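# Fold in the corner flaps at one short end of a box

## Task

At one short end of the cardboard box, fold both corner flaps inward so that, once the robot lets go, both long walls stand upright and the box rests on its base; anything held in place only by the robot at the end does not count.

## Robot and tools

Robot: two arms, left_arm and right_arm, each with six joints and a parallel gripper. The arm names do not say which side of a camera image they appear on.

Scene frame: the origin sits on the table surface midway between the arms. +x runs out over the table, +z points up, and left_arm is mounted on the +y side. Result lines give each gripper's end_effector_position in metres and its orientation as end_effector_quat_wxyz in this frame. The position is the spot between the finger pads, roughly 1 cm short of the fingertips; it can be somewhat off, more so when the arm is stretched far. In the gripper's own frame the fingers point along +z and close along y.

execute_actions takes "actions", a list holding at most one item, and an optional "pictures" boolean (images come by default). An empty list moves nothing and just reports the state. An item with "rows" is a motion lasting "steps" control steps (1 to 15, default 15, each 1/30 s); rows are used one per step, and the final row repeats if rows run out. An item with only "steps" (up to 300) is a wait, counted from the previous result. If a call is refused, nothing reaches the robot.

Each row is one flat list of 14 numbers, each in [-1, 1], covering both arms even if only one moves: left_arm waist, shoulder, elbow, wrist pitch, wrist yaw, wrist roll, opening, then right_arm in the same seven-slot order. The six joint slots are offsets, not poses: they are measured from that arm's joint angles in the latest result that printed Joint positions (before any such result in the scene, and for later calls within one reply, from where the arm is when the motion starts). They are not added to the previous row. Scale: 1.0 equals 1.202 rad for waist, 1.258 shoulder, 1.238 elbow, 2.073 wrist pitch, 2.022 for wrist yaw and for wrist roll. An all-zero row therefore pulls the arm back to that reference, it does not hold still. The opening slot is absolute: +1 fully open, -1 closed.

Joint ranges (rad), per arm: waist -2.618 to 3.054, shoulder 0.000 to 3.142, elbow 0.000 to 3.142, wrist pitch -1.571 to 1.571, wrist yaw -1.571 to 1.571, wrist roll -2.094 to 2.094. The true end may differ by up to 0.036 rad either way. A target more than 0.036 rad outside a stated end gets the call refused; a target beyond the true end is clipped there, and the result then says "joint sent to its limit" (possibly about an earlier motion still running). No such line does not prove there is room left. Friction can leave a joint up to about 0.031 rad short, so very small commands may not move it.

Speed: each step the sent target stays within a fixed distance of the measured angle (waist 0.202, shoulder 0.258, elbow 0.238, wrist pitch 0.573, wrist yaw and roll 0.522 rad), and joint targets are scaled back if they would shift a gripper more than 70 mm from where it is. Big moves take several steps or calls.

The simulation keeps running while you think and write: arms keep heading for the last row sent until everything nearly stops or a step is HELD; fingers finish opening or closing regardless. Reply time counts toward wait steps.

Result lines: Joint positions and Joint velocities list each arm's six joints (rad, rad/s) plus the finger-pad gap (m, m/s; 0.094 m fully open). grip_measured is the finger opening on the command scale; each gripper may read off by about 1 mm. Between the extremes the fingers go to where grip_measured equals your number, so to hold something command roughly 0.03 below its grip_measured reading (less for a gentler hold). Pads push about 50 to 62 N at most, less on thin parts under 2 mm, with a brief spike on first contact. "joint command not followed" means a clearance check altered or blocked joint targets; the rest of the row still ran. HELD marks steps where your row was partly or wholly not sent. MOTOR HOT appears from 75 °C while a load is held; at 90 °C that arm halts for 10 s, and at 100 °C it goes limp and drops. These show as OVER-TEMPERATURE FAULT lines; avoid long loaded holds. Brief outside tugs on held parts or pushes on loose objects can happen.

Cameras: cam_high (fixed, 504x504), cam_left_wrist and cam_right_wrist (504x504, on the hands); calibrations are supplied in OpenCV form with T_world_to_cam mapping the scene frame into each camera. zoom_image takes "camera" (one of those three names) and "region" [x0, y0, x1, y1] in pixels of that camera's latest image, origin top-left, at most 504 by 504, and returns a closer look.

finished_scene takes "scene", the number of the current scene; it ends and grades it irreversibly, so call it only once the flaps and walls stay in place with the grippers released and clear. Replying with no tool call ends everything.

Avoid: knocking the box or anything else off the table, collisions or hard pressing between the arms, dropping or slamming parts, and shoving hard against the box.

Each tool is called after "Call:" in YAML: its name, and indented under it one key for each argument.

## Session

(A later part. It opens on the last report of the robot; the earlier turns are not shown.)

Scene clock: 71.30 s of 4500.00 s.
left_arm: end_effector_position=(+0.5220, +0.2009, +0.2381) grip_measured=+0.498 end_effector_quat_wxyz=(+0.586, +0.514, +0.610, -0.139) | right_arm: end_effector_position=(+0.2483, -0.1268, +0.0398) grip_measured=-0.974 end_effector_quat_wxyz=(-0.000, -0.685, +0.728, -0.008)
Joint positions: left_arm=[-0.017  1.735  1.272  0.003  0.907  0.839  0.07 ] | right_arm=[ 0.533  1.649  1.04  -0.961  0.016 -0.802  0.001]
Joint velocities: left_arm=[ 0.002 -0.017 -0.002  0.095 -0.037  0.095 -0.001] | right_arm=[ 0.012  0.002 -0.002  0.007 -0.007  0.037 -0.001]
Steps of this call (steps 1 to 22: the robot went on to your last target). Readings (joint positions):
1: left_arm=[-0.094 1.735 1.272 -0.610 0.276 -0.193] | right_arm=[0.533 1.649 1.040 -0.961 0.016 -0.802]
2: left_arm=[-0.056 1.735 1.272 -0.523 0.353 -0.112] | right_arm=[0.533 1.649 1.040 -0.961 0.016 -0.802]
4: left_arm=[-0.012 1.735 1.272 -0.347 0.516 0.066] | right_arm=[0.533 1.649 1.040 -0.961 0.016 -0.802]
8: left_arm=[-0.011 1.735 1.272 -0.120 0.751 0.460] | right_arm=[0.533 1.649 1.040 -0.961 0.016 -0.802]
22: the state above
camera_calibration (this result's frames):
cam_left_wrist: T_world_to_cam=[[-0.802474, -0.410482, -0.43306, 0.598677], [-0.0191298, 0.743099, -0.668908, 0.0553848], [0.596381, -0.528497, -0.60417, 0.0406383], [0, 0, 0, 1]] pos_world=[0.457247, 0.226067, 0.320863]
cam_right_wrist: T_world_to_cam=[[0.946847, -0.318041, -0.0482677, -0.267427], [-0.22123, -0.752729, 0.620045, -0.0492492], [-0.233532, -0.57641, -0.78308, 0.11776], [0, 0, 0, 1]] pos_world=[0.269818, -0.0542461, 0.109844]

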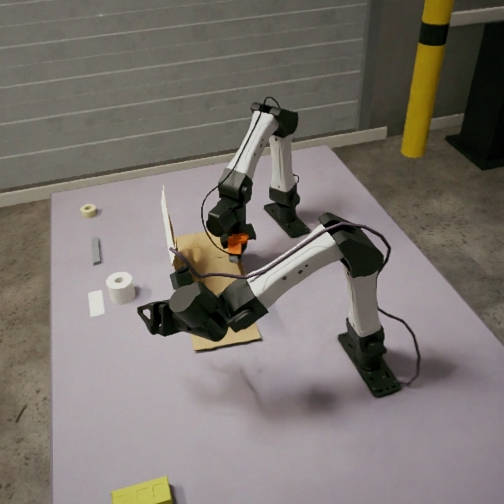

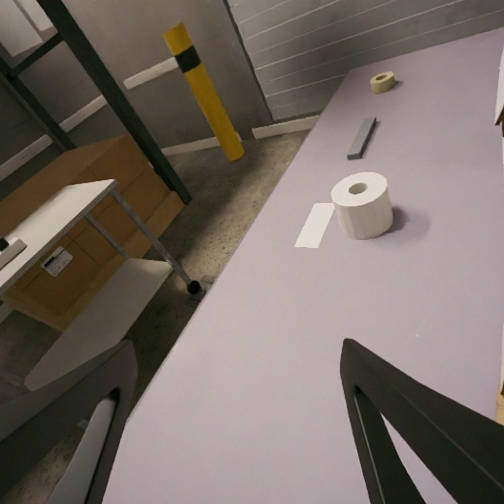

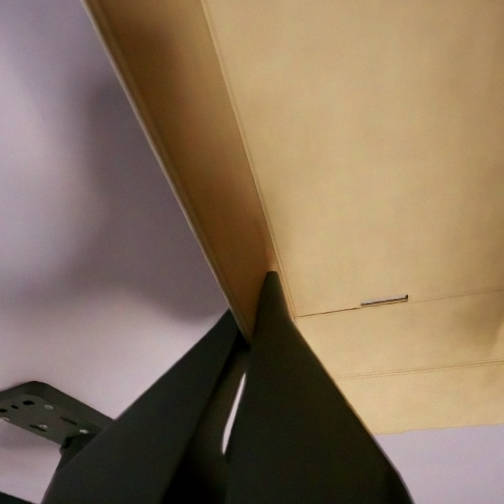

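Call:
execute_actions:
  actions:
    - {"rows":[[0,0.015,-0.015,0.01,0.006,0.01,0.5,0,0,0,0,0,0,-0.995],[0,0.035,-0.03,0.01,0.006,0.01,0.5,0,0,0,0,0,0,-0.995],[0,0.055,-0.05,0.01,0.006,0.01,0.5,0,0,0,0,0,0,-0.995],[0,0.08,-0.07,0.01,0.006,0.01,0.5,0,0,0,0,0,0,-0.995],[0,0.1,-0.09,0.01,0.006,0.01,0.5,0,0,0,0,0,0,-0.995],[-0.01,0.12,-0.11,0.01,0.006,0.01,0.5,0,0,0,0,0,0,-0.995],[-0.02,0.14,-0.125,0.01,0.006,0.01,0.5,0,0,0,0,0,0,-0.995],[-0.03,0.155,-0.14,0.01,0.006,0.01,0.5,0,0,0,0,0,0,-0.995],[-0.04,0.17,-0.155,0.01,0.006,0.01,0.5,0,0,0,0,0,0,-0.995],[-0.05,0.182,-0.165,0.01,0.006,0.01,0.5,0,0,0,0,0,0,-0.995],[-0.06,0.192,-0.172,0.01,0.006,0.01,0.5,0,0,0,0,0,0,-0.995],[-0.07,0.2,-0.176,0.01,0.006,0.01,0.5,0,0,0,0,0,0,-0.995]],"steps":15}
  pictures: false

Call:
execute_actions:
  actions:
    - {"steps":8}

Scene clock: 75.30 s of 4500.00 s.
left_arm: end_effector_position=(+0.4665, +0.1641, +0.0416) grip_measured=+0.498 end_effector_quat_wxyz=(+0.416, +0.497, +0.708, -0.281) | right_arm: end_effector_position=(+0.2483, -0.1268, +0.0398) grip_measured=-0.974 end_effector_quat_wxyz=(-0.000, -0.685, +0.728, -0.008)
Joint positions: left_arm=[-0.099  2.01   1.054  0.005  0.915  0.856  0.07 ] | right_arm=[ 0.533  1.649  1.04  -0.961  0.016 -0.802  0.001]
Joint velocities: left_arm=[-0.203  0.134 -0.105 -0.125  0.066 -0.095 -0.001] | right_arm=[-0.012  0.002  0.007 -0.022 -0.066 -0.007 -0.   ]
Steps of this call (steps 1 to 30: the robot went on to your last target; steps 31 to 90: nothing new was sent; then 0.50 s passed at rest; steps 91 to 105: all 15 steps of this action). Readings (joint positions):
91: left_arm=[-0.017 1.735 1.272 0.007 0.913 0.856] | right_arm=[0.533 1.649 1.040 -0.961 0.016 -0.802]
92: left_arm=[-0.017 1.738 1.270 0.010 0.914 0.856] | right_arm=[0.533 1.649 1.040 -0.961 0.016 -0.802]
94: left_arm=[-0.017 1.754 1.253 0.026 0.915 0.856] | right_arm=[0.533 1.649 1.040 -0.961 0.016 -0.802]
98: left_arm=[-0.020 1.846 1.176 0.036 0.916 0.856] | right_arm=[0.533 1.649 1.040 -0.961 0.016 -0.802]
105: the state above

Scene clock: 75.57 s of 4500.00 s.
left_arm: end_effector_position=(+0.4652, +0.1614, +0.0424) grip_measured=+0.498 end_effector_quat_wxyz=(+0.416, +0.500, +0.706, -0.282) | right_arm: end_effector_position=(+0.2483, -0.1268, +0.0398) grip_measured=-0.974 end_effector_quat_wxyz=(-0.000, -0.685, +0.728, -0.008)
Joint positions: left_arm=[-0.106  2.006  1.052  0.006  0.915  0.856  0.07 ] | right_arm=[ 0.533  1.649  1.04  -0.961  0.016 -0.802  0.001]
Joint velocities: left_arm=[-0.007 -0.002 -0.002 -0.007 -0.037 -0.007  0.   ] | right_arm=[0.002 0.007 0.002 0.037 0.022 0.007 0.001]
Steps of this call (steps 1 to 8: the robot went on to your last target). Readings (joint positions):
1: left_arm=[-0.104 2.011 1.052 0.002 0.915 0.856] | right_arm=[0.533 1.649 1.040 -0.961 0.016 -0.802]
2: left_arm=[-0.106 2.011 1.052 0.002 0.915 0.856] | right_arm=[0.533 1.649 1.040 -0.961 0.016 -0.802]
4: left_arm=[-0.106 2.007 1.052 0.005 0.915 0.856] | right_arm=[0.533 1.649 1.040 -0.961 0.016 -0.802]
8: the state above
camera_calibration (this result's frames):
cam_left_wrist: T_world_to_cam=[[-0.947686, -0.318921, -0.0134606, 0.487083], [-0.248622, 0.763923, -0.59549, 0.0530218], [0.200197, -0.560991, -0.80325, 0.133405], [0, 0, 0, 1]] pos_world=[0.448077, 0.189676, 0.145288]
cam_right_wrist: T_world_to_cam=[[0.946847, -0.318041, -0.0482677, -0.267427], [-0.22123, -0.752729, 0.620045, -0.0492492], [-0.233532, -0.57641, -0.78308, 0.11776], [0, 0, 0, 1]] pos_world=[0.269818, -0.0542461, 0.109844]

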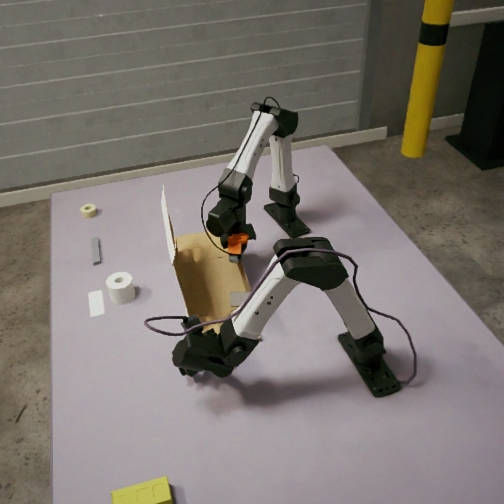

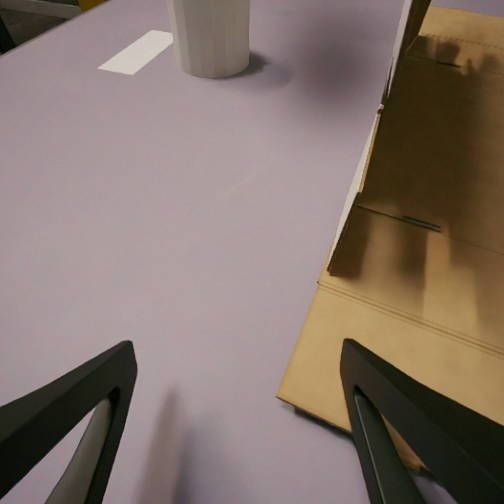

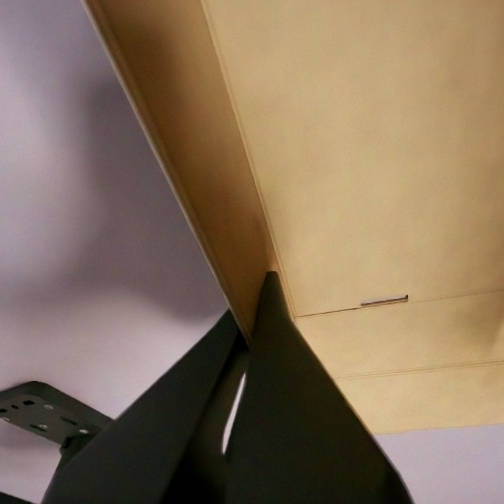

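Call:
execute_actions:
  actions:
    - {"rows":[[-0.02,0.012,0,0,0,0,0.5,0,0,0,0,0,0,-0.995],[-0.04,0.024,0,0,0,0,0.5,0,0,0,0,0,0,-0.995],[-0.06,0.034,0,0,0,0,0.5,0,0,0,0,0,0,-0.995],[-0.08,0.034,0,0,0,0,0.5,0,0,0,0,0,0,-0.995],[-0.1,0.034,0,0,0,0,0.5,0,0,0,0,0,0,-0.995],[-0.12,0.034,0,0,0,0,0.5,0,0,0,0,0,0,-0.995],[-0.135,0.034,0,0,0,0,0.5,0,0,0,0,0,0,-0.995],[-0.15,0.034,0,0,0,0,0.5,0,0,0,0,0,0,-0.995],[-0.16,0.034,0,0,0,0,0.5,0,0,0,0,0,0,-0.995]],"steps":15}

Scene clock: 80.10 s of 4500.00 s.
left_arm: end_effector_position=(+0.4212, +0.0816, +0.0274) grip_measured=+0.498 end_effector_quat_wxyz=(+0.371, +0.565, +0.660, -0.329) | right_arm: end_effector_position=(+0.2483, -0.1268, +0.0398) grip_measured=-0.974 end_effector_quat_wxyz=(-0.000, -0.685, +0.728, -0.008)
Joint positions: left_arm=[-0.308  2.043  1.052  0.006  0.915  0.856  0.07 ] | right_arm=[ 0.533  1.649  1.04  -0.961  0.016 -0.802  0.001]
Joint velocities: left_arm=[ 0.032 -0.027  0.002 -0.037  0.037 -0.022  0.001] | right_arm=[-0.002 -0.007 -0.007 -0.007  0.037  0.037 -0.   ]
Steps of this call (steps 1 to 15: the robot went on to your last target; steps 16 to 90: nothing new was sent; then 1.03 s passed at rest; steps 91 to 105: all 15 steps of this action). Readings (joint positions):
91: left_arm=[-0.107 2.006 1.052 0.006 0.915 0.856] | right_arm=[0.533 1.649 1.040 -0.961 0.016 -0.802]
92: left_arm=[-0.111 2.008 1.052 0.006 0.915 0.856] | right_arm=[0.533 1.649 1.040 -0.961 0.016 -0.802]
94: left_arm=[-0.138 2.018 1.052 0.006 0.915 0.856] | right_arm=[0.533 1.649 1.040 -0.961 0.016 -0.802]
98: left_arm=[-0.241 2.041 1.052 0.006 0.914 0.856] | right_arm=[0.533 1.649 1.040 -0.961 0.016 -0.802]
105: the state above
camera_calibration (this result's frames):
cam_left_wrist: T_world_to_cam=[[-0.992315, -0.121995, 0.0206876, 0.421557], [-0.11104, 0.804188, -0.58391, 0.0325301], [0.0545973, -0.58172, -0.811555, 0.148635], [0, 0, 0, 1]] pos_world=[0.413815, 0.111731, 0.130899]
cam_right_wrist: T_world_to_cam=[[0.946847, -0.318041, -0.0482677, -0.267427], [-0.22123, -0.752729, 0.620045, -0.0492492], [-0.233532, -0.57641, -0.78308, 0.11776], [0, 0, 0, 1]] pos_world=[0.269818, -0.0542461, 0.109844]

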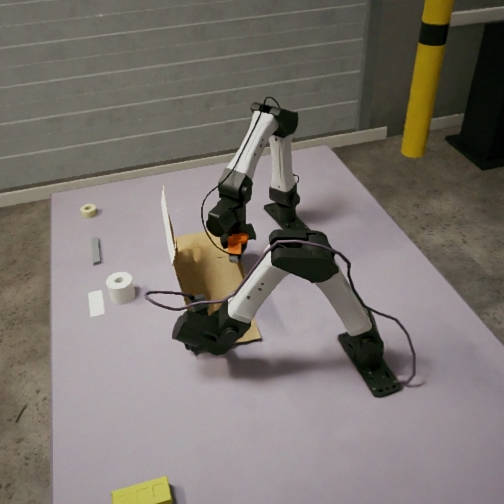

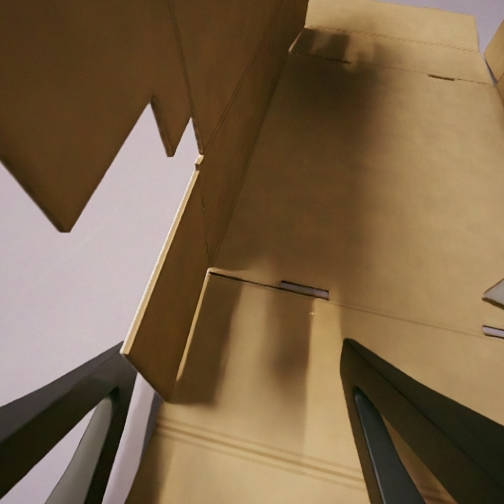

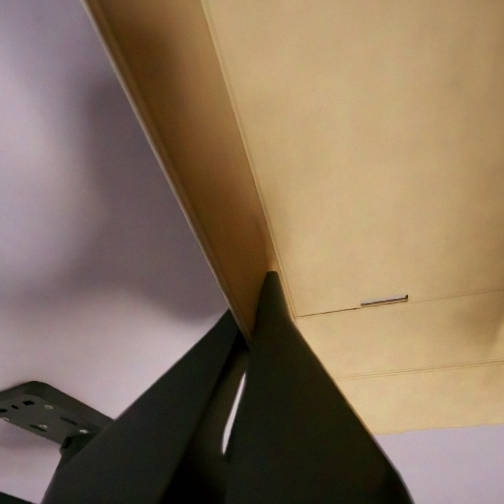

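Call:
execute_actions:
  actions:
    - {"rows":[[-0.008,-0.018,-0.016,0.01,0,0,0.5,0,0,0,0,0,0,-0.995],[-0.012,-0.025,-0.028,0.013,0,0,0.5,0,0,0,0,0,0,-0.995],[-0.016,-0.032,-0.039,0.015,0,0,0.5,0,0,0,0,0,0,-0.995],[-0.02,-0.039,-0.051,0.018,0,0,0.5,0,0,0,0,0,0,-0.995],[-0.024,-0.046,-0.062,0.02,0,0,0.5,0,0,0,0,0,0,-0.995],[-0.028,-0.053,-0.074,0.023,0,0,0.5,0,0,0,0,0,0,-0.995],[-0.032,-0.06,-0.085,0.025,0,0,0.5,0,0,0,0,0,0,-0.995],[-0.036,-0.067,-0.097,0.028,0,0,0.5,0,0,0,0,0,0,-0.995],[-0.04,-0.074,-0.108,0.03,0,0,0.5,0,0,0,0,0,0,-0.995],[-0.043,-0.081,-0.12,0.033,0,0,0.5,0,0,0,0,0,0,-0.995],[-0.047,-0.088,-0.131,0.035,0,0,0.5,0,0,0,0,0,0,-0.995],[-0.05,-0.095,-0.142,0.038,0,0,0.5,0,0,0,0,0,0,-0.995]],"steps":15}

Scene clock: 90.30 s of 4500.00 s.
left_arm: end_effector_position=(+0.3793, +0.0753, +0.0268) grip_measured=+0.498 end_effector_quat_wxyz=(+0.363, +0.580, +0.649, -0.332) | right_arm: end_effector_position=(+0.2481, -0.1266, +0.0398) grip_measured=-0.974 end_effector_quat_wxyz=(-0.000, -0.688, +0.726, -0.007)
Joint positions: left_arm=[-0.355  1.946  0.899  0.063  0.902  0.856  0.07 ] | right_arm=[ 0.533  1.649  1.04  -0.961  0.015 -0.81   0.001]
Joint velocities: left_arm=[-0.042 -0.037 -0.056  0.051 -0.037 -0.037  0.   ] | right_arm=[-0.022 -0.012  0.022 -0.007  0.007 -0.066 -0.   ]
Steps of this call (steps 1 to 15: the robot went on to your last target; steps 16 to 90: nothing new was sent; then 6.70 s passed at rest; steps 91 to 105: all 15 steps of this action). Readings (joint positions):
91: left_arm=[-0.305 2.043 1.052 0.006 0.915 0.856] | right_arm=[0.533 1.649 1.040 -0.961 0.016 -0.802]
92: left_arm=[-0.307 2.042 1.050 0.008 0.914 0.856] | right_arm=[0.533 1.649 1.040 -0.961 0.016 -0.802]
94: left_arm=[-0.312 2.031 1.031 0.016 0.914 0.856] | right_arm=[0.533 1.649 1.040 -0.961 0.016 -0.802]
98: left_arm=[-0.330 1.995 0.976 0.033 0.908 0.856] | right_arm=[0.533 1.649 1.040 -0.961 0.016 -0.802]
105: the state above
camera_calibration (this result's frames):
cam_left_wrist: T_world_to_cam=[[-0.996506, -0.0822616, 0.0144586, 0.378012], [-0.0755251, 0.813564, -0.57655, 0.0181937], [0.035665, -0.575628, -0.816934, 0.15369], [0, 0, 0, 1]] pos_world=[0.372584, 0.104763, 0.130579]
cam_right_wrist: T_world_to_cam=[[0.94906, -0.31113, -0.0498249, -0.266767], [-0.214921, -0.754829, 0.619711, -0.0510138], [-0.23042, -0.577435, -0.783247, 0.116885], [0, 0, 0, 1]] pos_world=[0.269146, -0.0540122, 0.109872]

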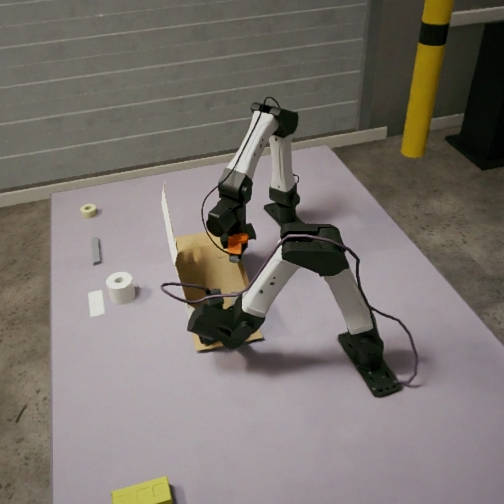

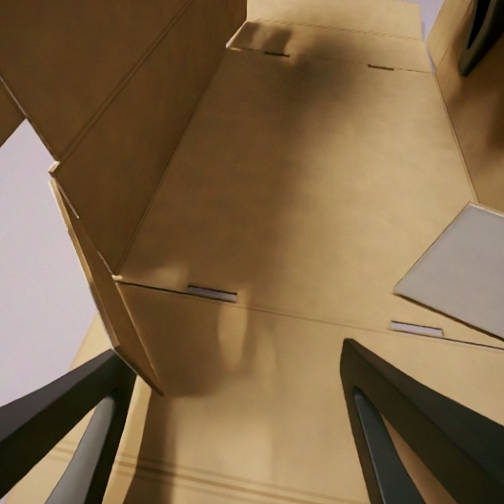

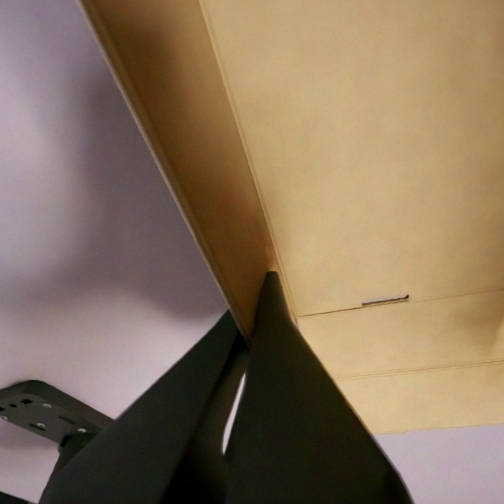

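Call:
execute_actions:
  actions:
    - {"rows":[[-0.015,0,0,0,0.008,0,0.48,0,0,0,0,0,0.004,-0.995],[-0.021,0,0,0,0.008,0,0.46,0,0,0,0,0,0.004,-0.995],[-0.027,0,0,0,0.008,0,0.44,0,0,0,0,0,0.004,-0.995],[-0.033,0,0,0,0.008,0,0.42,0,0,0,0,0,0.004,-0.995],[-0.039,0,0,0,0.008,0,0.4,0,0,0,0,0,0.004,-0.995],[-0.045,0,0,0,0.008,0,0.38,0,0,0,0,0,0.004,-0.995],[-0.051,0,0,0,0.008,0,0.36,0,0,0,0,0,0.004,-0.995],[-0.057,0,0,0,0.008,0,0.34,0,0,0,0,0,0.004,-0.995],[-0.064,0,0,0,0.008,0,0.32,0,0,0,0,0,0.004,-0.995],[-0.07,0,0,0,0.008,0,0.3,0,0,0,0,0,0.004,-0.995]],"steps":15}

Scene clock: 95.33 s of 4500.00 s.
left_arm: end_effector_position=(+0.3608, +0.0523, +0.0264) grip_measured=+0.303 end_effector_quat_wxyz=(+0.352, +0.604, +0.628, -0.343) | right_arm: end_effector_position=(+0.2481, -0.1266, +0.0398) grip_measured=-0.974 end_effector_quat_wxyz=(-0.000, -0.688, +0.726, -0.007)
Joint positions: left_arm=[-0.428  1.945  0.897  0.069  0.898  0.856  0.061] | right_arm=[ 0.533  1.649  1.04  -0.961  0.015 -0.81   0.001]
Joint velocities: left_arm=[-0.007 -0.012 -0.012 -0.051 -0.051  0.007 -0.001] | right_arm=[ 0.002 -0.007  0.002 -0.007 -0.007 -0.022 -0.001]
Steps of this call (steps 1 to 15: the robot went on to your last target; steps 16 to 90: nothing new was sent; then 1.53 s passed at rest; steps 91 to 105: all 15 steps of this action). Readings (joint positions):
91: left_arm=[-0.357 1.945 0.897 0.069 0.901 0.856] | right_arm=[0.533 1.649 1.040 -0.961 0.015 -0.810]
92: left_arm=[-0.357 1.945 0.897 0.069 0.900 0.856] | right_arm=[0.533 1.649 1.040 -0.961 0.015 -0.810]
94: left_arm=[-0.364 1.945 0.897 0.069 0.899 0.856] | right_arm=[0.533 1.649 1.040 -0.961 0.015 -0.810]
98: left_arm=[-0.393 1.945 0.897 0.069 0.898 0.856] | right_arm=[0.533 1.649 1.040 -0.961 0.015 -0.810]
105: the state above
camera_calibration (this result's frames):
cam_left_wrist: T_world_to_cam=[[-0.999875, -0.0118086, 0.0105433, 0.355285], [-0.0157247, 0.817731, -0.575386, 0.0134795], [-0.00182713, -0.57548, -0.817814, 0.154259], [0, 0, 0, 1]] pos_world=[0.355735, 0.0819455, 0.130165]
cam_right_wrist: T_world_to_cam=[[0.949179, -0.310768, -0.0498278, -0.26675], [-0.21463, -0.754909, 0.619715, -0.0510961], [-0.230203, -0.577525, -0.783244, 0.11682], [0, 0, 0, 1]] pos_world=[0.269119, -0.0540039, 0.109872]

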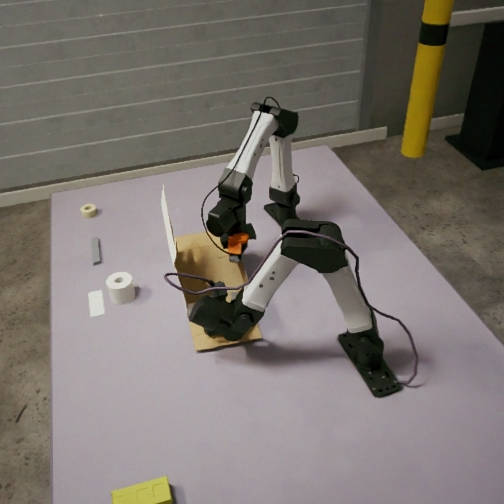

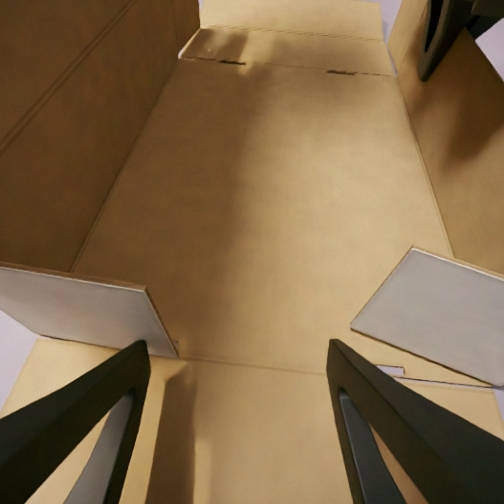

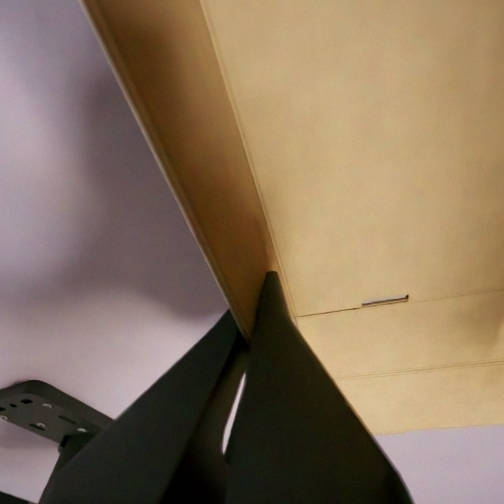

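Call:
execute_actions:
  actions:
    - {"rows":[[-0.014,0,0,0,0.008,0,0.31,0,0,0,0,0,0.004,-0.995],[-0.018,0,0,0,0.008,0,0.33,0,0,0,0,0,0.004,-0.995],[-0.023,0,0,0,0.008,0,0.35,0,0,0,0,0,0.004,-0.995],[-0.028,0,0,0,0.008,0,0.36,0,0,0,0,0,0.004,-0.995]],"steps":12}

Scene clock: 97.87 s of 4500.00 s.
left_arm: end_effector_position=(+0.3553, +0.0460, +0.0264) grip_measured=+0.358 end_effector_quat_wxyz=(+0.349, +0.610, +0.622, -0.346) | right_arm: end_effector_position=(+0.2481, -0.1266, +0.0398) grip_measured=-0.974 end_effector_quat_wxyz=(-0.000, -0.688, +0.726, -0.007)
Joint positions: left_arm=[-0.448  1.945  0.897  0.069  0.898  0.856  0.064] | right_arm=[ 0.533  1.649  1.04  -0.961  0.015 -0.81   0.001]
Joint velocities: left_arm=[-0.012 -0.002 -0.002 -0.022  0.066  0.037  0.   ] | right_arm=[ 0.007 -0.017  0.007 -0.066 -0.037  0.037  0.   ]
Steps of this call (steps 1 to 15: the robot went on to your last target; steps 16 to 64: nothing new was sent; steps 65 to 76: all 12 steps of this action). Readings (joint positions):
65: left_arm=[-0.428 1.945 0.897 0.069 0.898 0.856] | right_arm=[0.533 1.649 1.040 -0.961 0.015 -0.810]
66: left_arm=[-0.429 1.945 0.897 0.069 0.898 0.856] | right_arm=[0.533 1.649 1.040 -0.961 0.015 -0.810]
68: left_arm=[-0.434 1.945 0.897 0.069 0.898 0.856] | right_arm=[0.533 1.649 1.040 -0.961 0.015 -0.810]
72: left_arm=[-0.447 1.945 0.897 0.069 0.898 0.856] | right_arm=[0.533 1.649 1.040 -0.961 0.015 -0.810]
76: the state above
camera_calibration (this result's frames):
cam_left_wrist: T_world_to_cam=[[-0.999909, 0.00840816, 0.0105433, 0.34874], [0.00081046, 0.817882, -0.575386, 0.0126336], [-0.0134611, -0.575325, -0.817814, 0.154769], [0, 0, 0, 1]] pos_world=[0.350782, 0.0757777, 0.130165]
cam_right_wrist: T_world_to_cam=[[0.949179, -0.310768, -0.0498278, -0.26675], [-0.21463, -0.754909, 0.619715, -0.0510961], [-0.230203, -0.577525, -0.783244, 0.11682], [0, 0, 0, 1]] pos_world=[0.269119, -0.0540039, 0.109872]

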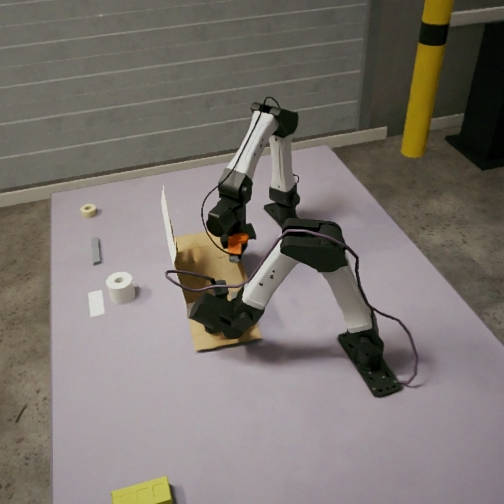

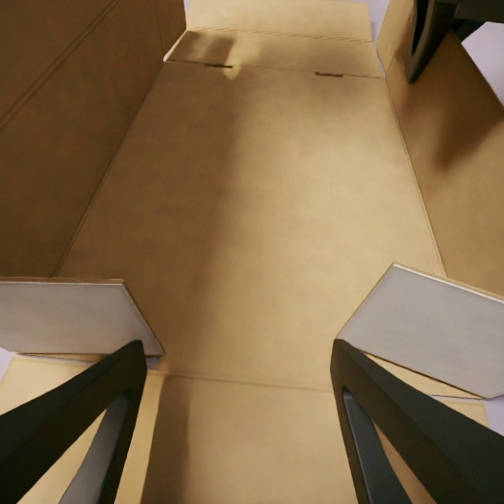

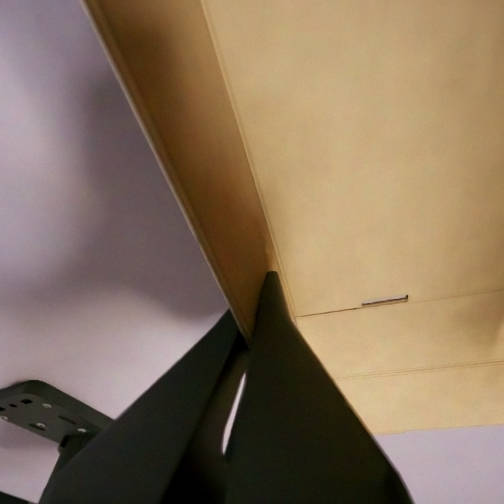

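Call:
execute_actions:
  actions:
    - {"rows":[[0.02,0,0,0,0,0,0.3,0,0,0,0,0,0,-0.8],[0.05,0,0,0,0,0,0.2,0,0,0,0,0,0,-0.5],[0.09,0,0,0,0,0,0.1,0,0,0,0,0,0,-0.2],[0.14,0,0,0,0,0,0,0,0,0,0,0,0,0.1],[0.19,0,0,0,0,0,0,0,0,0,-0.01,0,0,0.2],[0.25,0,0,0,0,0,0,0,-0.01,0.02,-0.03,0,0,0.2],[0.31,0,0,0,0,0,0,0,-0.015,0.04,-0.05,0,0,0.2],[0.37,-0.02,0,0,0,0,0,0,-0.02,0.06,-0.065,0,0,0.2],[0.43,-0.04,0,0,0,0,0,0,-0.03,0.08,-0.08,0,0,0.2],[0.49,-0.06,0,0,0,0,0,0,-0.035,0.1,-0.095,0,0,0.2],[0.55,-0.08,0,0,0,0,0,0,-0.04,0.12,-0.105,0,0,0.2],[0.61,-0.1,0,0,0,0,0,0,-0.05,0.14,-0.115,0,0,0.2],[0.66,-0.1,0,0,0,0,0,0,-0.055,0.16,-0.12,0,0,0.2],[0.7,-0.1,0,0,0,0,0,0,-0.06,0.18,-0.125,0,0,0.2]],"steps":15}
  pictures: false

Call:
execute_actions:
  actions:
    - {"steps":12}

Call:
zoom_image:
  camera: "cam_high"
  region: [140, 170, 310, 360]

Scene clock: 103.63 s of 4500.00 s.
left_arm: end_effector_position=(+0.4686, +0.3287, +0.0610) grip_measured=+0.002 end_effector_quat_wxyz=(+0.480, +0.359, +0.783, -0.168) | right_arm: end_effector_position=(+0.2590, -0.1173, +0.0997) grip_measured=+0.198 end_effector_quat_wxyz=(+0.027, -0.688, +0.726, -0.009)
Joint positions: left_arm=[0.293 1.853 0.897 0.071 0.898 0.856 0.047] | right_arm=[ 0.533  1.596  1.228 -1.148  0.015 -0.81   0.056]
Joint velocities: left_arm=[ 1.81  -0.427 -0.007 -0.037 -0.022  0.007 -0.   ] | right_arm=[ 0.002 -0.33   0.593 -0.154  0.066  0.007 -0.   ]
Steps of this call (steps 1 to 15: the robot went on to your last target; steps 16 to 90: nothing new was sent; then 2.27 s passed at rest; steps 91 to 105: all 15 steps of this action). Readings (joint positions):
91: left_arm=[-0.447 1.945 0.897 0.069 0.898 0.856] | right_arm=[0.533 1.649 1.040 -0.961 0.015 -0.810]
92: left_arm=[-0.440 1.945 0.897 0.069 0.898 0.856] | right_arm=[0.533 1.649 1.040 -0.961 0.015 -0.810]
94: left_arm=[-0.396 1.945 0.897 0.069 0.901 0.856] | right_arm=[0.533 1.649 1.040 -0.961 0.015 -0.810]
98: left_arm=[-0.168 1.945 0.897 0.069 0.902 0.856] | right_arm=[0.533 1.649 1.061 -1.007 0.015 -0.810]
105: the state above

Scene clock: 104.03 s of 4500.00 s.
left_arm: end_effector_position=(+0.4675, +0.3738, +0.0697) grip_measured=+0.002 end_effector_quat_wxyz=(+0.494, +0.321, +0.797, -0.132) | right_arm: end_effector_position=(+0.2554, -0.1203, +0.1139) grip_measured=+0.198 end_effector_quat_wxyz=(+0.028, -0.688, +0.725, -0.009)
Joint positions: left_arm=[0.397 1.83  0.897 0.074 0.891 0.856 0.047] | right_arm=[ 0.533  1.571  1.259 -1.202  0.015 -0.81   0.056]
Joint velocities: left_arm=[-0.022  0.007 -0.002 -0.007 -0.007 -0.022  0.002] | right_arm=[-0.012 -0.007 -0.012 -0.007  0.007 -0.007  0.   ]
Steps of this call (steps 1 to 12: the robot went on to your last target). Readings (joint positions):
1: left_arm=[0.351 1.841 0.897 0.073 0.896 0.856] | right_arm=[0.533 1.586 1.245 -1.154 0.015 -0.810]
2: left_arm=[0.393 1.834 0.897 0.074 0.894 0.856] | right_arm=[0.533 1.578 1.254 -1.160 0.015 -0.810]
4: left_arm=[0.427 1.830 0.897 0.075 0.891 0.856] | right_arm=[0.533 1.571 1.259 -1.171 0.015 -0.810]
8: left_arm=[0.404 1.830 0.897 0.074 0.891 0.856] | right_arm=[0.533 1.571 1.259 -1.194 0.015 -0.810]
12: the state above
camera_calibration (this result's frames):
cam_left_wrist: T_world_to_cam=[[-0.661313, -0.742998, -0.103052, 0.588296], [-0.55086, 0.574293, -0.605592, 0.120448], [0.509135, -0.343718, -0.789075, 0.0473619], [0, 0, 0, 1]] pos_world=[0.431284, 0.384209, 0.17094]
cam_right_wrist: T_world_to_cam=[[0.950687, -0.309478, -0.0204425, -0.271665], [-0.240414, -0.776961, 0.581835, -0.0824272], [-0.195948, -0.548229, -0.81305, 0.178342], [0, 0, 0, 1]] pos_world=[0.273397, -0.0503447, 0.187407]

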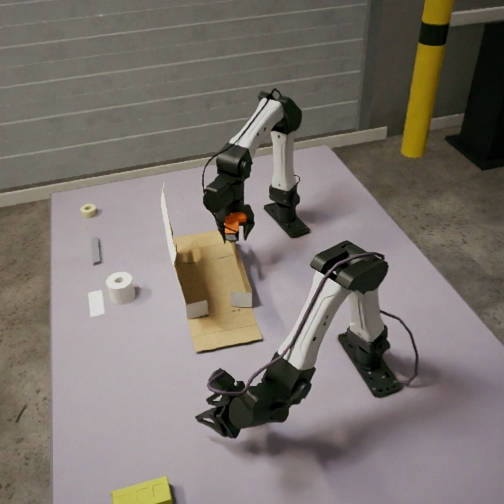

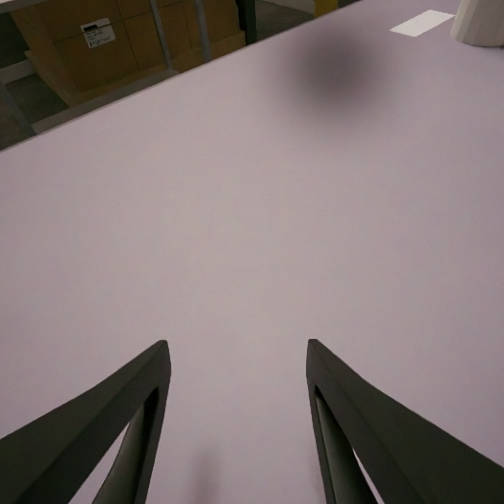

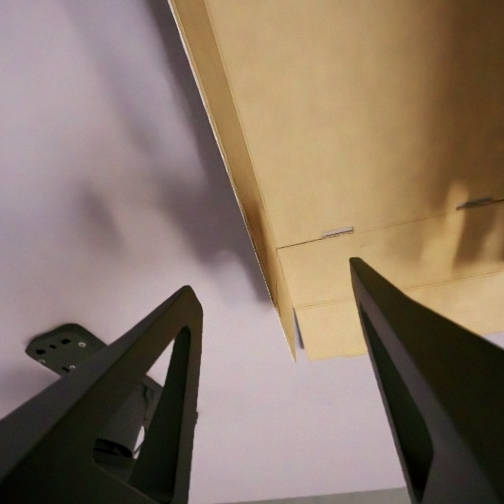

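Region (140, 170, 310, 360) of cam_high's 504x504 image, scaled by 2.653, with more detail than that image has; it fills the left 451 columns of this view, and the rest is white.

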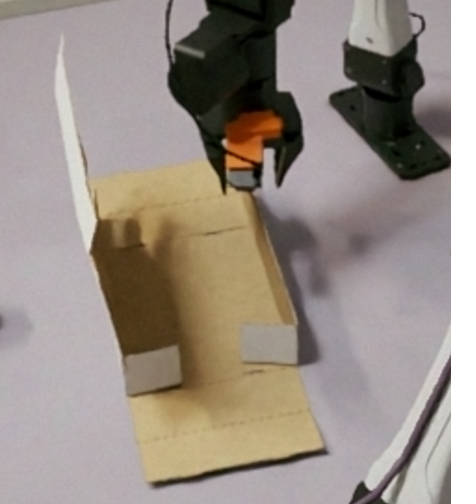

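Call:
execute_actions:
  actions:
    - {"rows":[[0,0,0,0,0,0,0,0.008,0.02,0.03,0.005,0,0.01,-0.2],[0,0,0,0,0,0,0,0.016,0.05,0.055,0.01,0,0.02,-0.6],[0,0,0,0,0,0,0,0.025,0.085,0.08,0.015,0,0.03,-1],[0,0,0,0,0,0,0,0.035,0.12,0.105,0.02,0,0.04,-1],[0,0,0,0,0,0,0,0.045,0.155,0.13,0.025,0,0.052,-1],[0,0,0,0,0,0,0,0.055,0.19,0.155,0.03,0,0.052,-1],[0,0,0,0,0,0,0,0.065,0.225,0.18,0.035,0,0.052,-1],[0,0,0,0,0,0,0,0.073,0.26,0.205,0.04,0,0.052,-1],[0,0,0,0,0,0,0,0.08,0.29,0.225,0.045,0,0.052,-1],[0,0,0,0,0,0,0,0.087,0.32,0.245,0.05,0,0.052,-1],[0,0,0,0,0,0,0,0.093,0.345,0.26,0.054,0,0.052,-1],[0,0,0,0,0,0,0,0.098,0.365,0.272,0.057,0,0.052,-1],[0,0,0,0,0,0,0,0.102,0.38,0.28,0.059,0,0.052,-1]],"steps":15}
  pictures: false

Call:
execute_actions:
  actions:
    - {"steps":10}

Call:
zoom_image:
  camera: "cam_high"
  region: [160, 230, 290, 360]

Scene clock: 114.37 s of 4500.00 s.
left_arm: end_effector_position=(+0.4675, +0.3738, +0.0697) grip_measured=+0.002 end_effector_quat_wxyz=(+0.494, +0.321, +0.797, -0.132) | right_arm: end_effector_position=(+0.3036, -0.0202, +0.0478) grip_measured=-0.989 end_effector_quat_wxyz=(+0.008, -0.697, +0.717, -0.007)
Joint positions: left_arm=[0.397 1.83  0.897 0.074 0.891 0.856 0.047] | right_arm=[ 0.649  2.042  1.581 -1.095  0.016 -0.719  0.001]
Joint velocities: left_arm=[-0.002  0.012 -0.017 -0.022  0.007 -0.037 -0.   ] | right_arm=[ 0.09   0.388  0.012  0.125 -0.007  0.007 -0.001]
Steps of this call (steps 1 to 30: the robot went on to your last target; steps 31 to 90: nothing new was sent; then 6.83 s passed at rest; steps 91 to 105: all 15 steps of this action). Readings (joint positions):
91: left_arm=[0.397 1.830 0.897 0.074 0.891 0.856] | right_arm=[0.533 1.572 1.262 -1.208 0.015 -0.809]
92: left_arm=[0.397 1.830 0.897 0.074 0.891 0.856] | right_arm=[0.535 1.580 1.274 -1.211 0.015 -0.804]
94: left_arm=[0.397 1.830 0.897 0.074 0.891 0.856] | right_arm=[0.545 1.625 1.328 -1.211 0.015 -0.784]
98: left_arm=[0.397 1.830 0.897 0.074 0.891 0.856] | right_arm=[0.590 1.791 1.459 -1.173 0.016 -0.743]
105: the state above

Scene clock: 114.70 s of 4500.00 s.
left_arm: end_effector_position=(+0.4675, +0.3738, +0.0697) grip_measured=+0.002 end_effector_quat_wxyz=(+0.494, +0.321, +0.797, -0.132) | right_arm: end_effector_position=(+0.3049, -0.0170, +0.0453) grip_measured=-0.989 end_effector_quat_wxyz=(+0.008, -0.696, +0.718, -0.007)
Joint positions: left_arm=[0.397 1.83  0.897 0.074 0.891 0.856 0.047] | right_arm=[ 0.652  2.056  1.592 -1.091  0.016 -0.714  0.001]
Joint velocities: left_arm=[ 0.002  0.007 -0.012  0.022  0.007  0.022  0.   ] | right_arm=[ 0.002  0.002 -0.007 -0.051 -0.022  0.007  0.   ]
Steps of this call (steps 1 to 10: the robot went on to your last target). Readings (joint positions):
1: left_arm=[0.397 1.830 0.897 0.074 0.891 0.856] | right_arm=[0.651 2.052 1.582 -1.093 0.016 -0.718]
2: left_arm=[0.397 1.830 0.897 0.074 0.891 0.856] | right_arm=[0.652 2.055 1.582 -1.093 0.016 -0.717]
4: left_arm=[0.397 1.830 0.897 0.074 0.891 0.856] | right_arm=[0.652 2.056 1.584 -1.093 0.016 -0.716]
8: left_arm=[0.397 1.830 0.897 0.074 0.891 0.856] | right_arm=[0.652 2.056 1.592 -1.091 0.016 -0.714]
10: the state above
camera_calibration (this result's frames):
cam_left_wrist: T_world_to_cam=[[-0.661313, -0.742998, -0.103052, 0.588296], [-0.55086, 0.574293, -0.605592, 0.120448], [0.509135, -0.343718, -0.789075, 0.0473619], [0, 0, 0, 1]] pos_world=[0.431284, 0.384209, 0.17094]
cam_right_wrist: T_world_to_cam=[[0.956499, -0.288792, -0.0413281, -0.28863], [-0.205217, -0.766741, 0.608272, 0.0378867], [-0.207352, -0.57333, -0.792652, 0.190995], [0, 0, 0, 1]] pos_world=[0.323452, 0.0551982, 0.116418]

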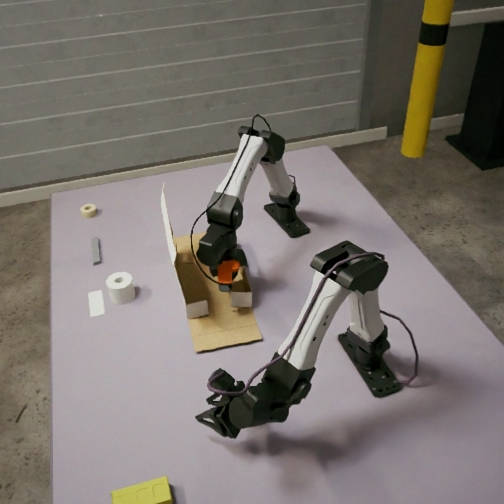

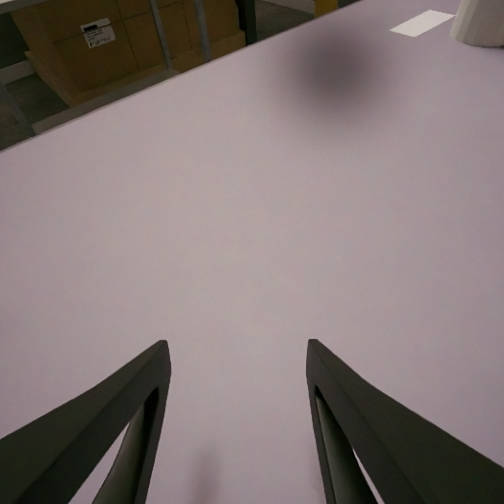

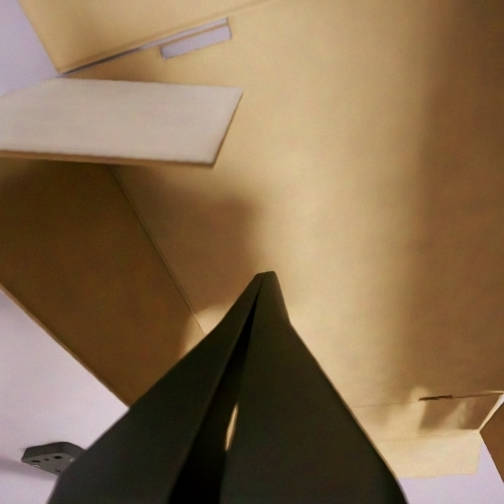

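Region (160, 230, 290, 360) of cam_high's 504x504 image, scaled by 3.877, with more detail than that image has.

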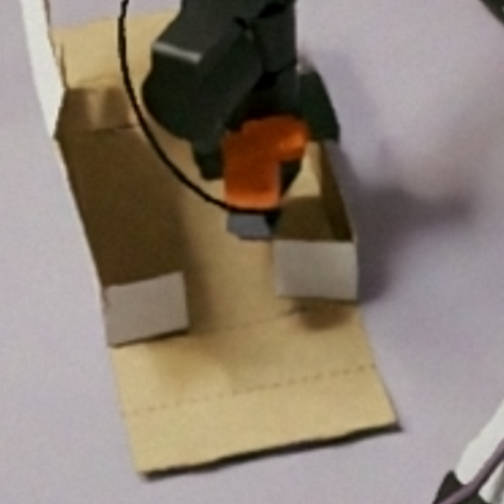

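Call:
execute_actions:
  actions:
    - {"rows":[[-0.03,-0.02,-0.015,0.01,0,0,0.2,0,0,0,0,0,0.06,-1],[-0.07,-0.04,-0.03,0.02,0,0,0.4,0,0,0,0,0,0.12,-1],[-0.12,-0.06,-0.05,0.03,0,0,0.6,0,0,0,0,0,0.19,-1],[-0.17,-0.075,-0.07,0.04,0,0,0.8,0,0,0,0,0,0.26,-1],[-0.22,-0.085,-0.09,0.05,0,0,0.8,0,0,0,0,0,0.33,-1],[-0.27,-0.085,-0.115,0.056,0,0,0.8,0,0,0,0,0,0.4,-1],[-0.32,-0.085,-0.14,0.056,0,0,0.8,0,0,0,0,0,0.47,-1],[-0.37,-0.085,-0.165,0.056,0,0,0.8,0,0,0,0,0,0.54,-1],[-0.41,-0.085,-0.19,0.056,0,0,0.8,0,0,0,0,0,0.61,-1],[-0.45,-0.085,-0.21,0.056,0,0,0.8,0,0,0,0,0,0.68,-1],[-0.48,-0.085,-0.23,0.056,0,0,0.8,0,0,0,0,0,0.73,-1],[-0.495,-0.085,-0.24,0.056,0,0,0.8,0,0,0,0,0,0.764,-1],[-0.505,-0.085,-0.25,0.056,0,0,0.8,0,0,0,0,0,0.764,-1]],"steps":15}
  pictures: false

Call:
execute_actions:
  actions:
    - {"steps":15}

Scene clock: 129.37 s of 4500.00 s.
left_arm: end_effector_position=(+0.3440, +0.1346, +0.0281) grip_measured=+0.798 end_effector_quat_wxyz=(+0.391, +0.538, +0.685, -0.298) | right_arm: end_effector_position=(+0.3049, -0.0170, +0.0453) grip_measured=-0.989 end_effector_quat_wxyz=(+0.011, -0.152, +0.988, -0.001)
Joint positions: left_arm=[-0.222  1.733  0.599  0.17   0.891  0.856  0.084] | right_arm=[ 0.652  2.056  1.592 -1.091  0.016  0.521  0.001]
Joint velocities: left_arm=[-0.071  0.007 -0.242 -0.11  -0.007 -0.11   0.   ] | right_arm=[-0.002  0.002 -0.002 -0.007  0.037  2.044  0.   ]
Steps of this call (steps 1 to 30: the robot went on to your last target; steps 31 to 90: nothing new was sent; then 11.17 s passed at rest; steps 91 to 105: all 15 steps of this action). Readings (joint positions):
91: left_arm=[0.395 1.830 0.897 0.074 0.890 0.856] | right_arm=[0.652 2.056 1.592 -1.091 0.016 -0.696]
92: left_arm=[0.385 1.827 0.893 0.079 0.888 0.856] | right_arm=[0.652 2.056 1.592 -1.091 0.016 -0.658]
94: left_arm=[0.323 1.799 0.865 0.099 0.880 0.856] | right_arm=[0.652 2.056 1.592 -1.091 0.016 -0.525]
98: left_arm=[0.076 1.739 0.781 0.157 0.882 0.856] | right_arm=[0.652 2.056 1.592 -1.091 0.016 -0.142]
105: the state above

Scene clock: 129.87 s of 4500.00 s.
left_arm: end_effector_position=(+0.3429, +0.1361, +0.0267) grip_measured=+0.798 end_effector_quat_wxyz=(+0.390, +0.536, +0.687, -0.298) | right_arm: end_effector_position=(+0.3049, -0.0170, +0.0453) grip_measured=-0.989 end_effector_quat_wxyz=(+0.011, -0.007, +1.000, +0.000)
Joint positions: left_arm=[-0.218  1.733  0.593  0.172  0.891  0.856  0.084] | right_arm=[ 0.652  2.056  1.592 -1.091  0.016  0.812  0.001]
Joint velocities: left_arm=[ 0.012  0.007 -0.012  0.007 -0.007 -0.037 -0.001] | right_arm=[ 0.002 -0.017  0.002  0.037 -0.037  0.051  0.   ]
Steps of this call (steps 1 to 15: the robot went on to your last target). Readings (joint positions):
1: left_arm=[-0.222 1.733 0.594 0.169 0.891 0.856] | right_arm=[0.652 2.056 1.592 -1.091 0.016 0.582]
2: left_arm=[-0.220 1.733 0.593 0.169 0.891 0.856] | right_arm=[0.652 2.056 1.592 -1.091 0.016 0.630]
4: left_arm=[-0.218 1.733 0.593 0.172 0.891 0.856] | right_arm=[0.652 2.056 1.592 -1.091 0.016 0.700]
8: left_arm=[-0.218 1.733 0.593 0.172 0.891 0.856] | right_arm=[0.652 2.056 1.592 -1.091 0.016 0.773]
15: the state above
camera_calibration (this result's frames):
cam_left_wrist: T_world_to_cam=[[-0.974632, -0.223786, -0.00338435, 0.358909], [-0.181213, 0.797912, -0.57489, 0.00426924], [0.131353, -0.559693, -0.818224, 0.154872], [0, 0, 0, 1]] pos_world=[0.330235, 0.163593, 0.130389]
cam_right_wrist: T_world_to_cam=[[-0.244222, -0.967288, -0.0686327, 0.0671721], [-0.787425, 0.156506, 0.596211, 0.231705], [-0.565966, 0.199651, -0.799889, 0.313853], [0, 0, 0, 1]] pos_world=[0.376485, -0.0339494, 0.117512]

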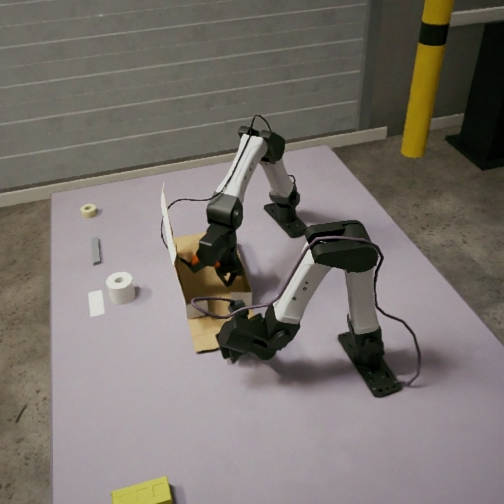

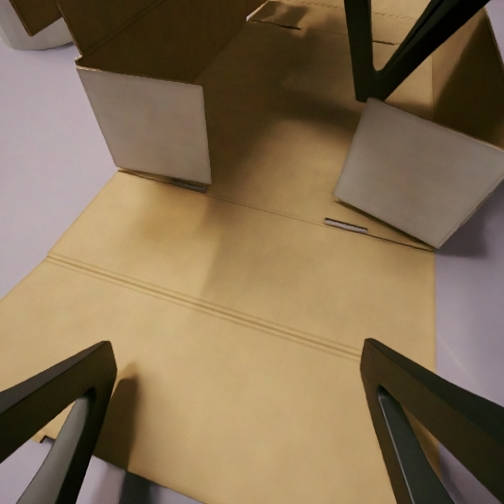

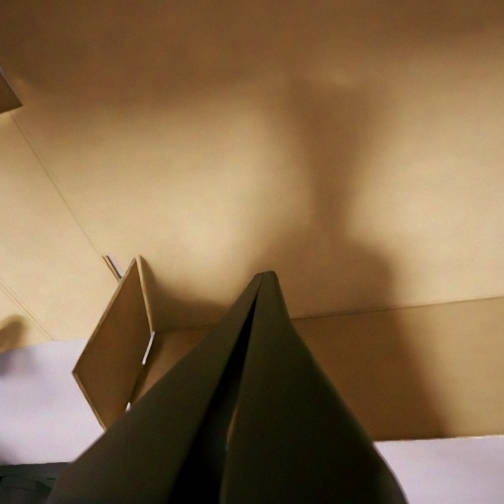

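Call:
execute_actions:
  actions:
    - {"rows":[[0,0.012,0,0.01,0,0,0.8,0.008,0,0,0.008,0,0.008,-1],[0,0.022,0,0.014,0,0,0.8,0.014,0,0,0.013,0,0.008,-1],[0,0.032,0,0.018,0,0,0.8,0.02,0,0,0.018,0,0.008,-1],[0,0.04,0,0.022,0,0,0.8,0.026,0,0,0.023,0,0.008,-1],[0,0.048,0,0.026,0,0,0.8,0.032,0,0,0.028,0,0.008,-1],[0,0.055,0,0.03,0,0,0.8,0.038,0,0,0.033,0,0.008,-1],[0,0.062,0,0.033,0,0,0.8,0.043,0,0,0.033,0,0.008,-1],[0,0.068,0,0.035,0,0,0.8,0.043,0,0,0.033,0,0.008,-1],[0,0.074,0,0.035,0,0,0.8,0.043,0,0,0.033,0,0.008,-1],[0,0.08,0,0.035,0,0,0.8,0.043,0,0,0.033,0,0.008,-1]],"steps":15}

Scene clock: 134.67 s of 4500.00 s.
left_arm: end_effector_position=(+0.3465, +0.1331, +0.0158) grip_measured=+0.798 end_effector_quat_wxyz=(+0.397, +0.540, +0.677, -0.304) | right_arm: end_effector_position=(+0.2987, +0.0055, +0.0458) grip_measured=-0.989 end_effector_quat_wxyz=(+0.028, -0.026, +0.999, +0.020)
Joint positions: left_arm=[-0.218  1.805  0.593  0.256  0.913  0.862  0.084] | right_arm=[ 0.701  2.056  1.592 -1.04   0.015  0.822  0.001]
Joint velocities: left_arm=[-0.007  0.022  0.002  0.066 -0.022 -0.037  0.001] | right_arm=[-0.007  0.002 -0.002  0.007 -0.037  0.037  0.   ]
Steps of this call (steps 1 to 15: the robot went on to your last target; steps 16 to 90: nothing new was sent; then 1.30 s passed at rest; steps 91 to 105: all 15 steps of this action). Readings (joint positions):
91: left_arm=[-0.218 1.733 0.593 0.172 0.891 0.856] | right_arm=[0.652 2.056 1.592 -1.091 0.016 0.822]
92: left_arm=[-0.218 1.734 0.593 0.174 0.891 0.856] | right_arm=[0.652 2.056 1.592 -1.090 0.016 0.822]
94: left_arm=[-0.218 1.747 0.593 0.184 0.891 0.856] | right_arm=[0.657 2.056 1.592 -1.082 0.016 0.822]
98: left_arm=[-0.218 1.784 0.593 0.217 0.898 0.858] | right_arm=[0.685 2.056 1.592 -1.056 0.016 0.822]
105: the state above
camera_calibration (this result's frames):
cam_left_wrist: T_world_to_cam=[[-0.977814, -0.209128, -0.0120788, 0.361031], [-0.161592, 0.789732, -0.591786, -0.00439959], [0.133298, -0.576705, -0.806004, 0.145189], [0, 0, 0, 1]] pos_world=[0.332956, 0.162707, 0.11878]
cam_right_wrist: T_world_to_cam=[[-0.203767, -0.972322, -0.114322, 0.0774791], [-0.812017, 0.10262, 0.574542, 0.231563], [-0.546908, 0.209904, -0.810452, 0.300966], [0, 0, 0, 1]] pos_world=[0.368421, -0.0116022, 0.119733]

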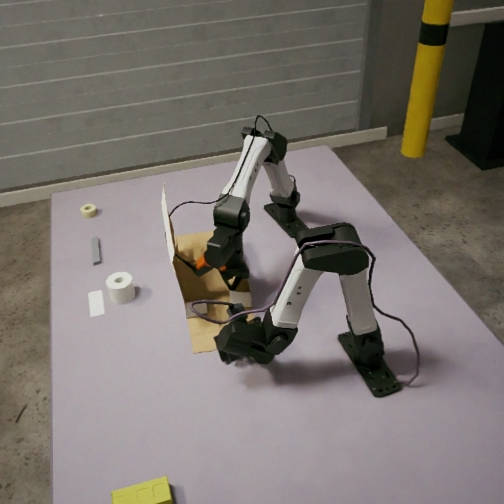

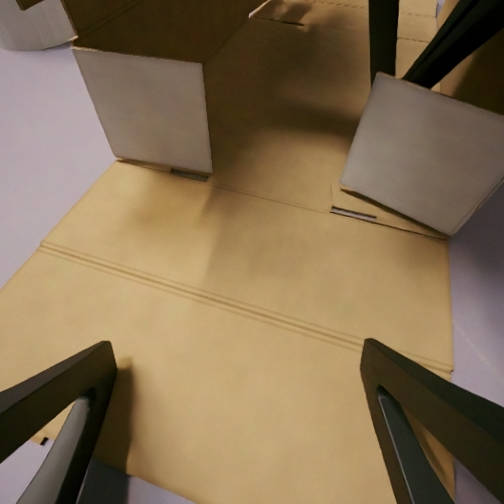

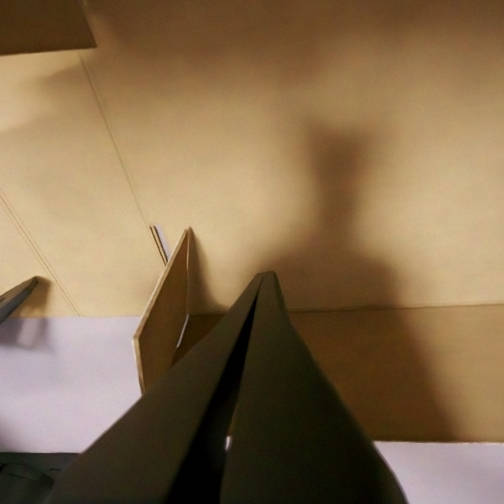

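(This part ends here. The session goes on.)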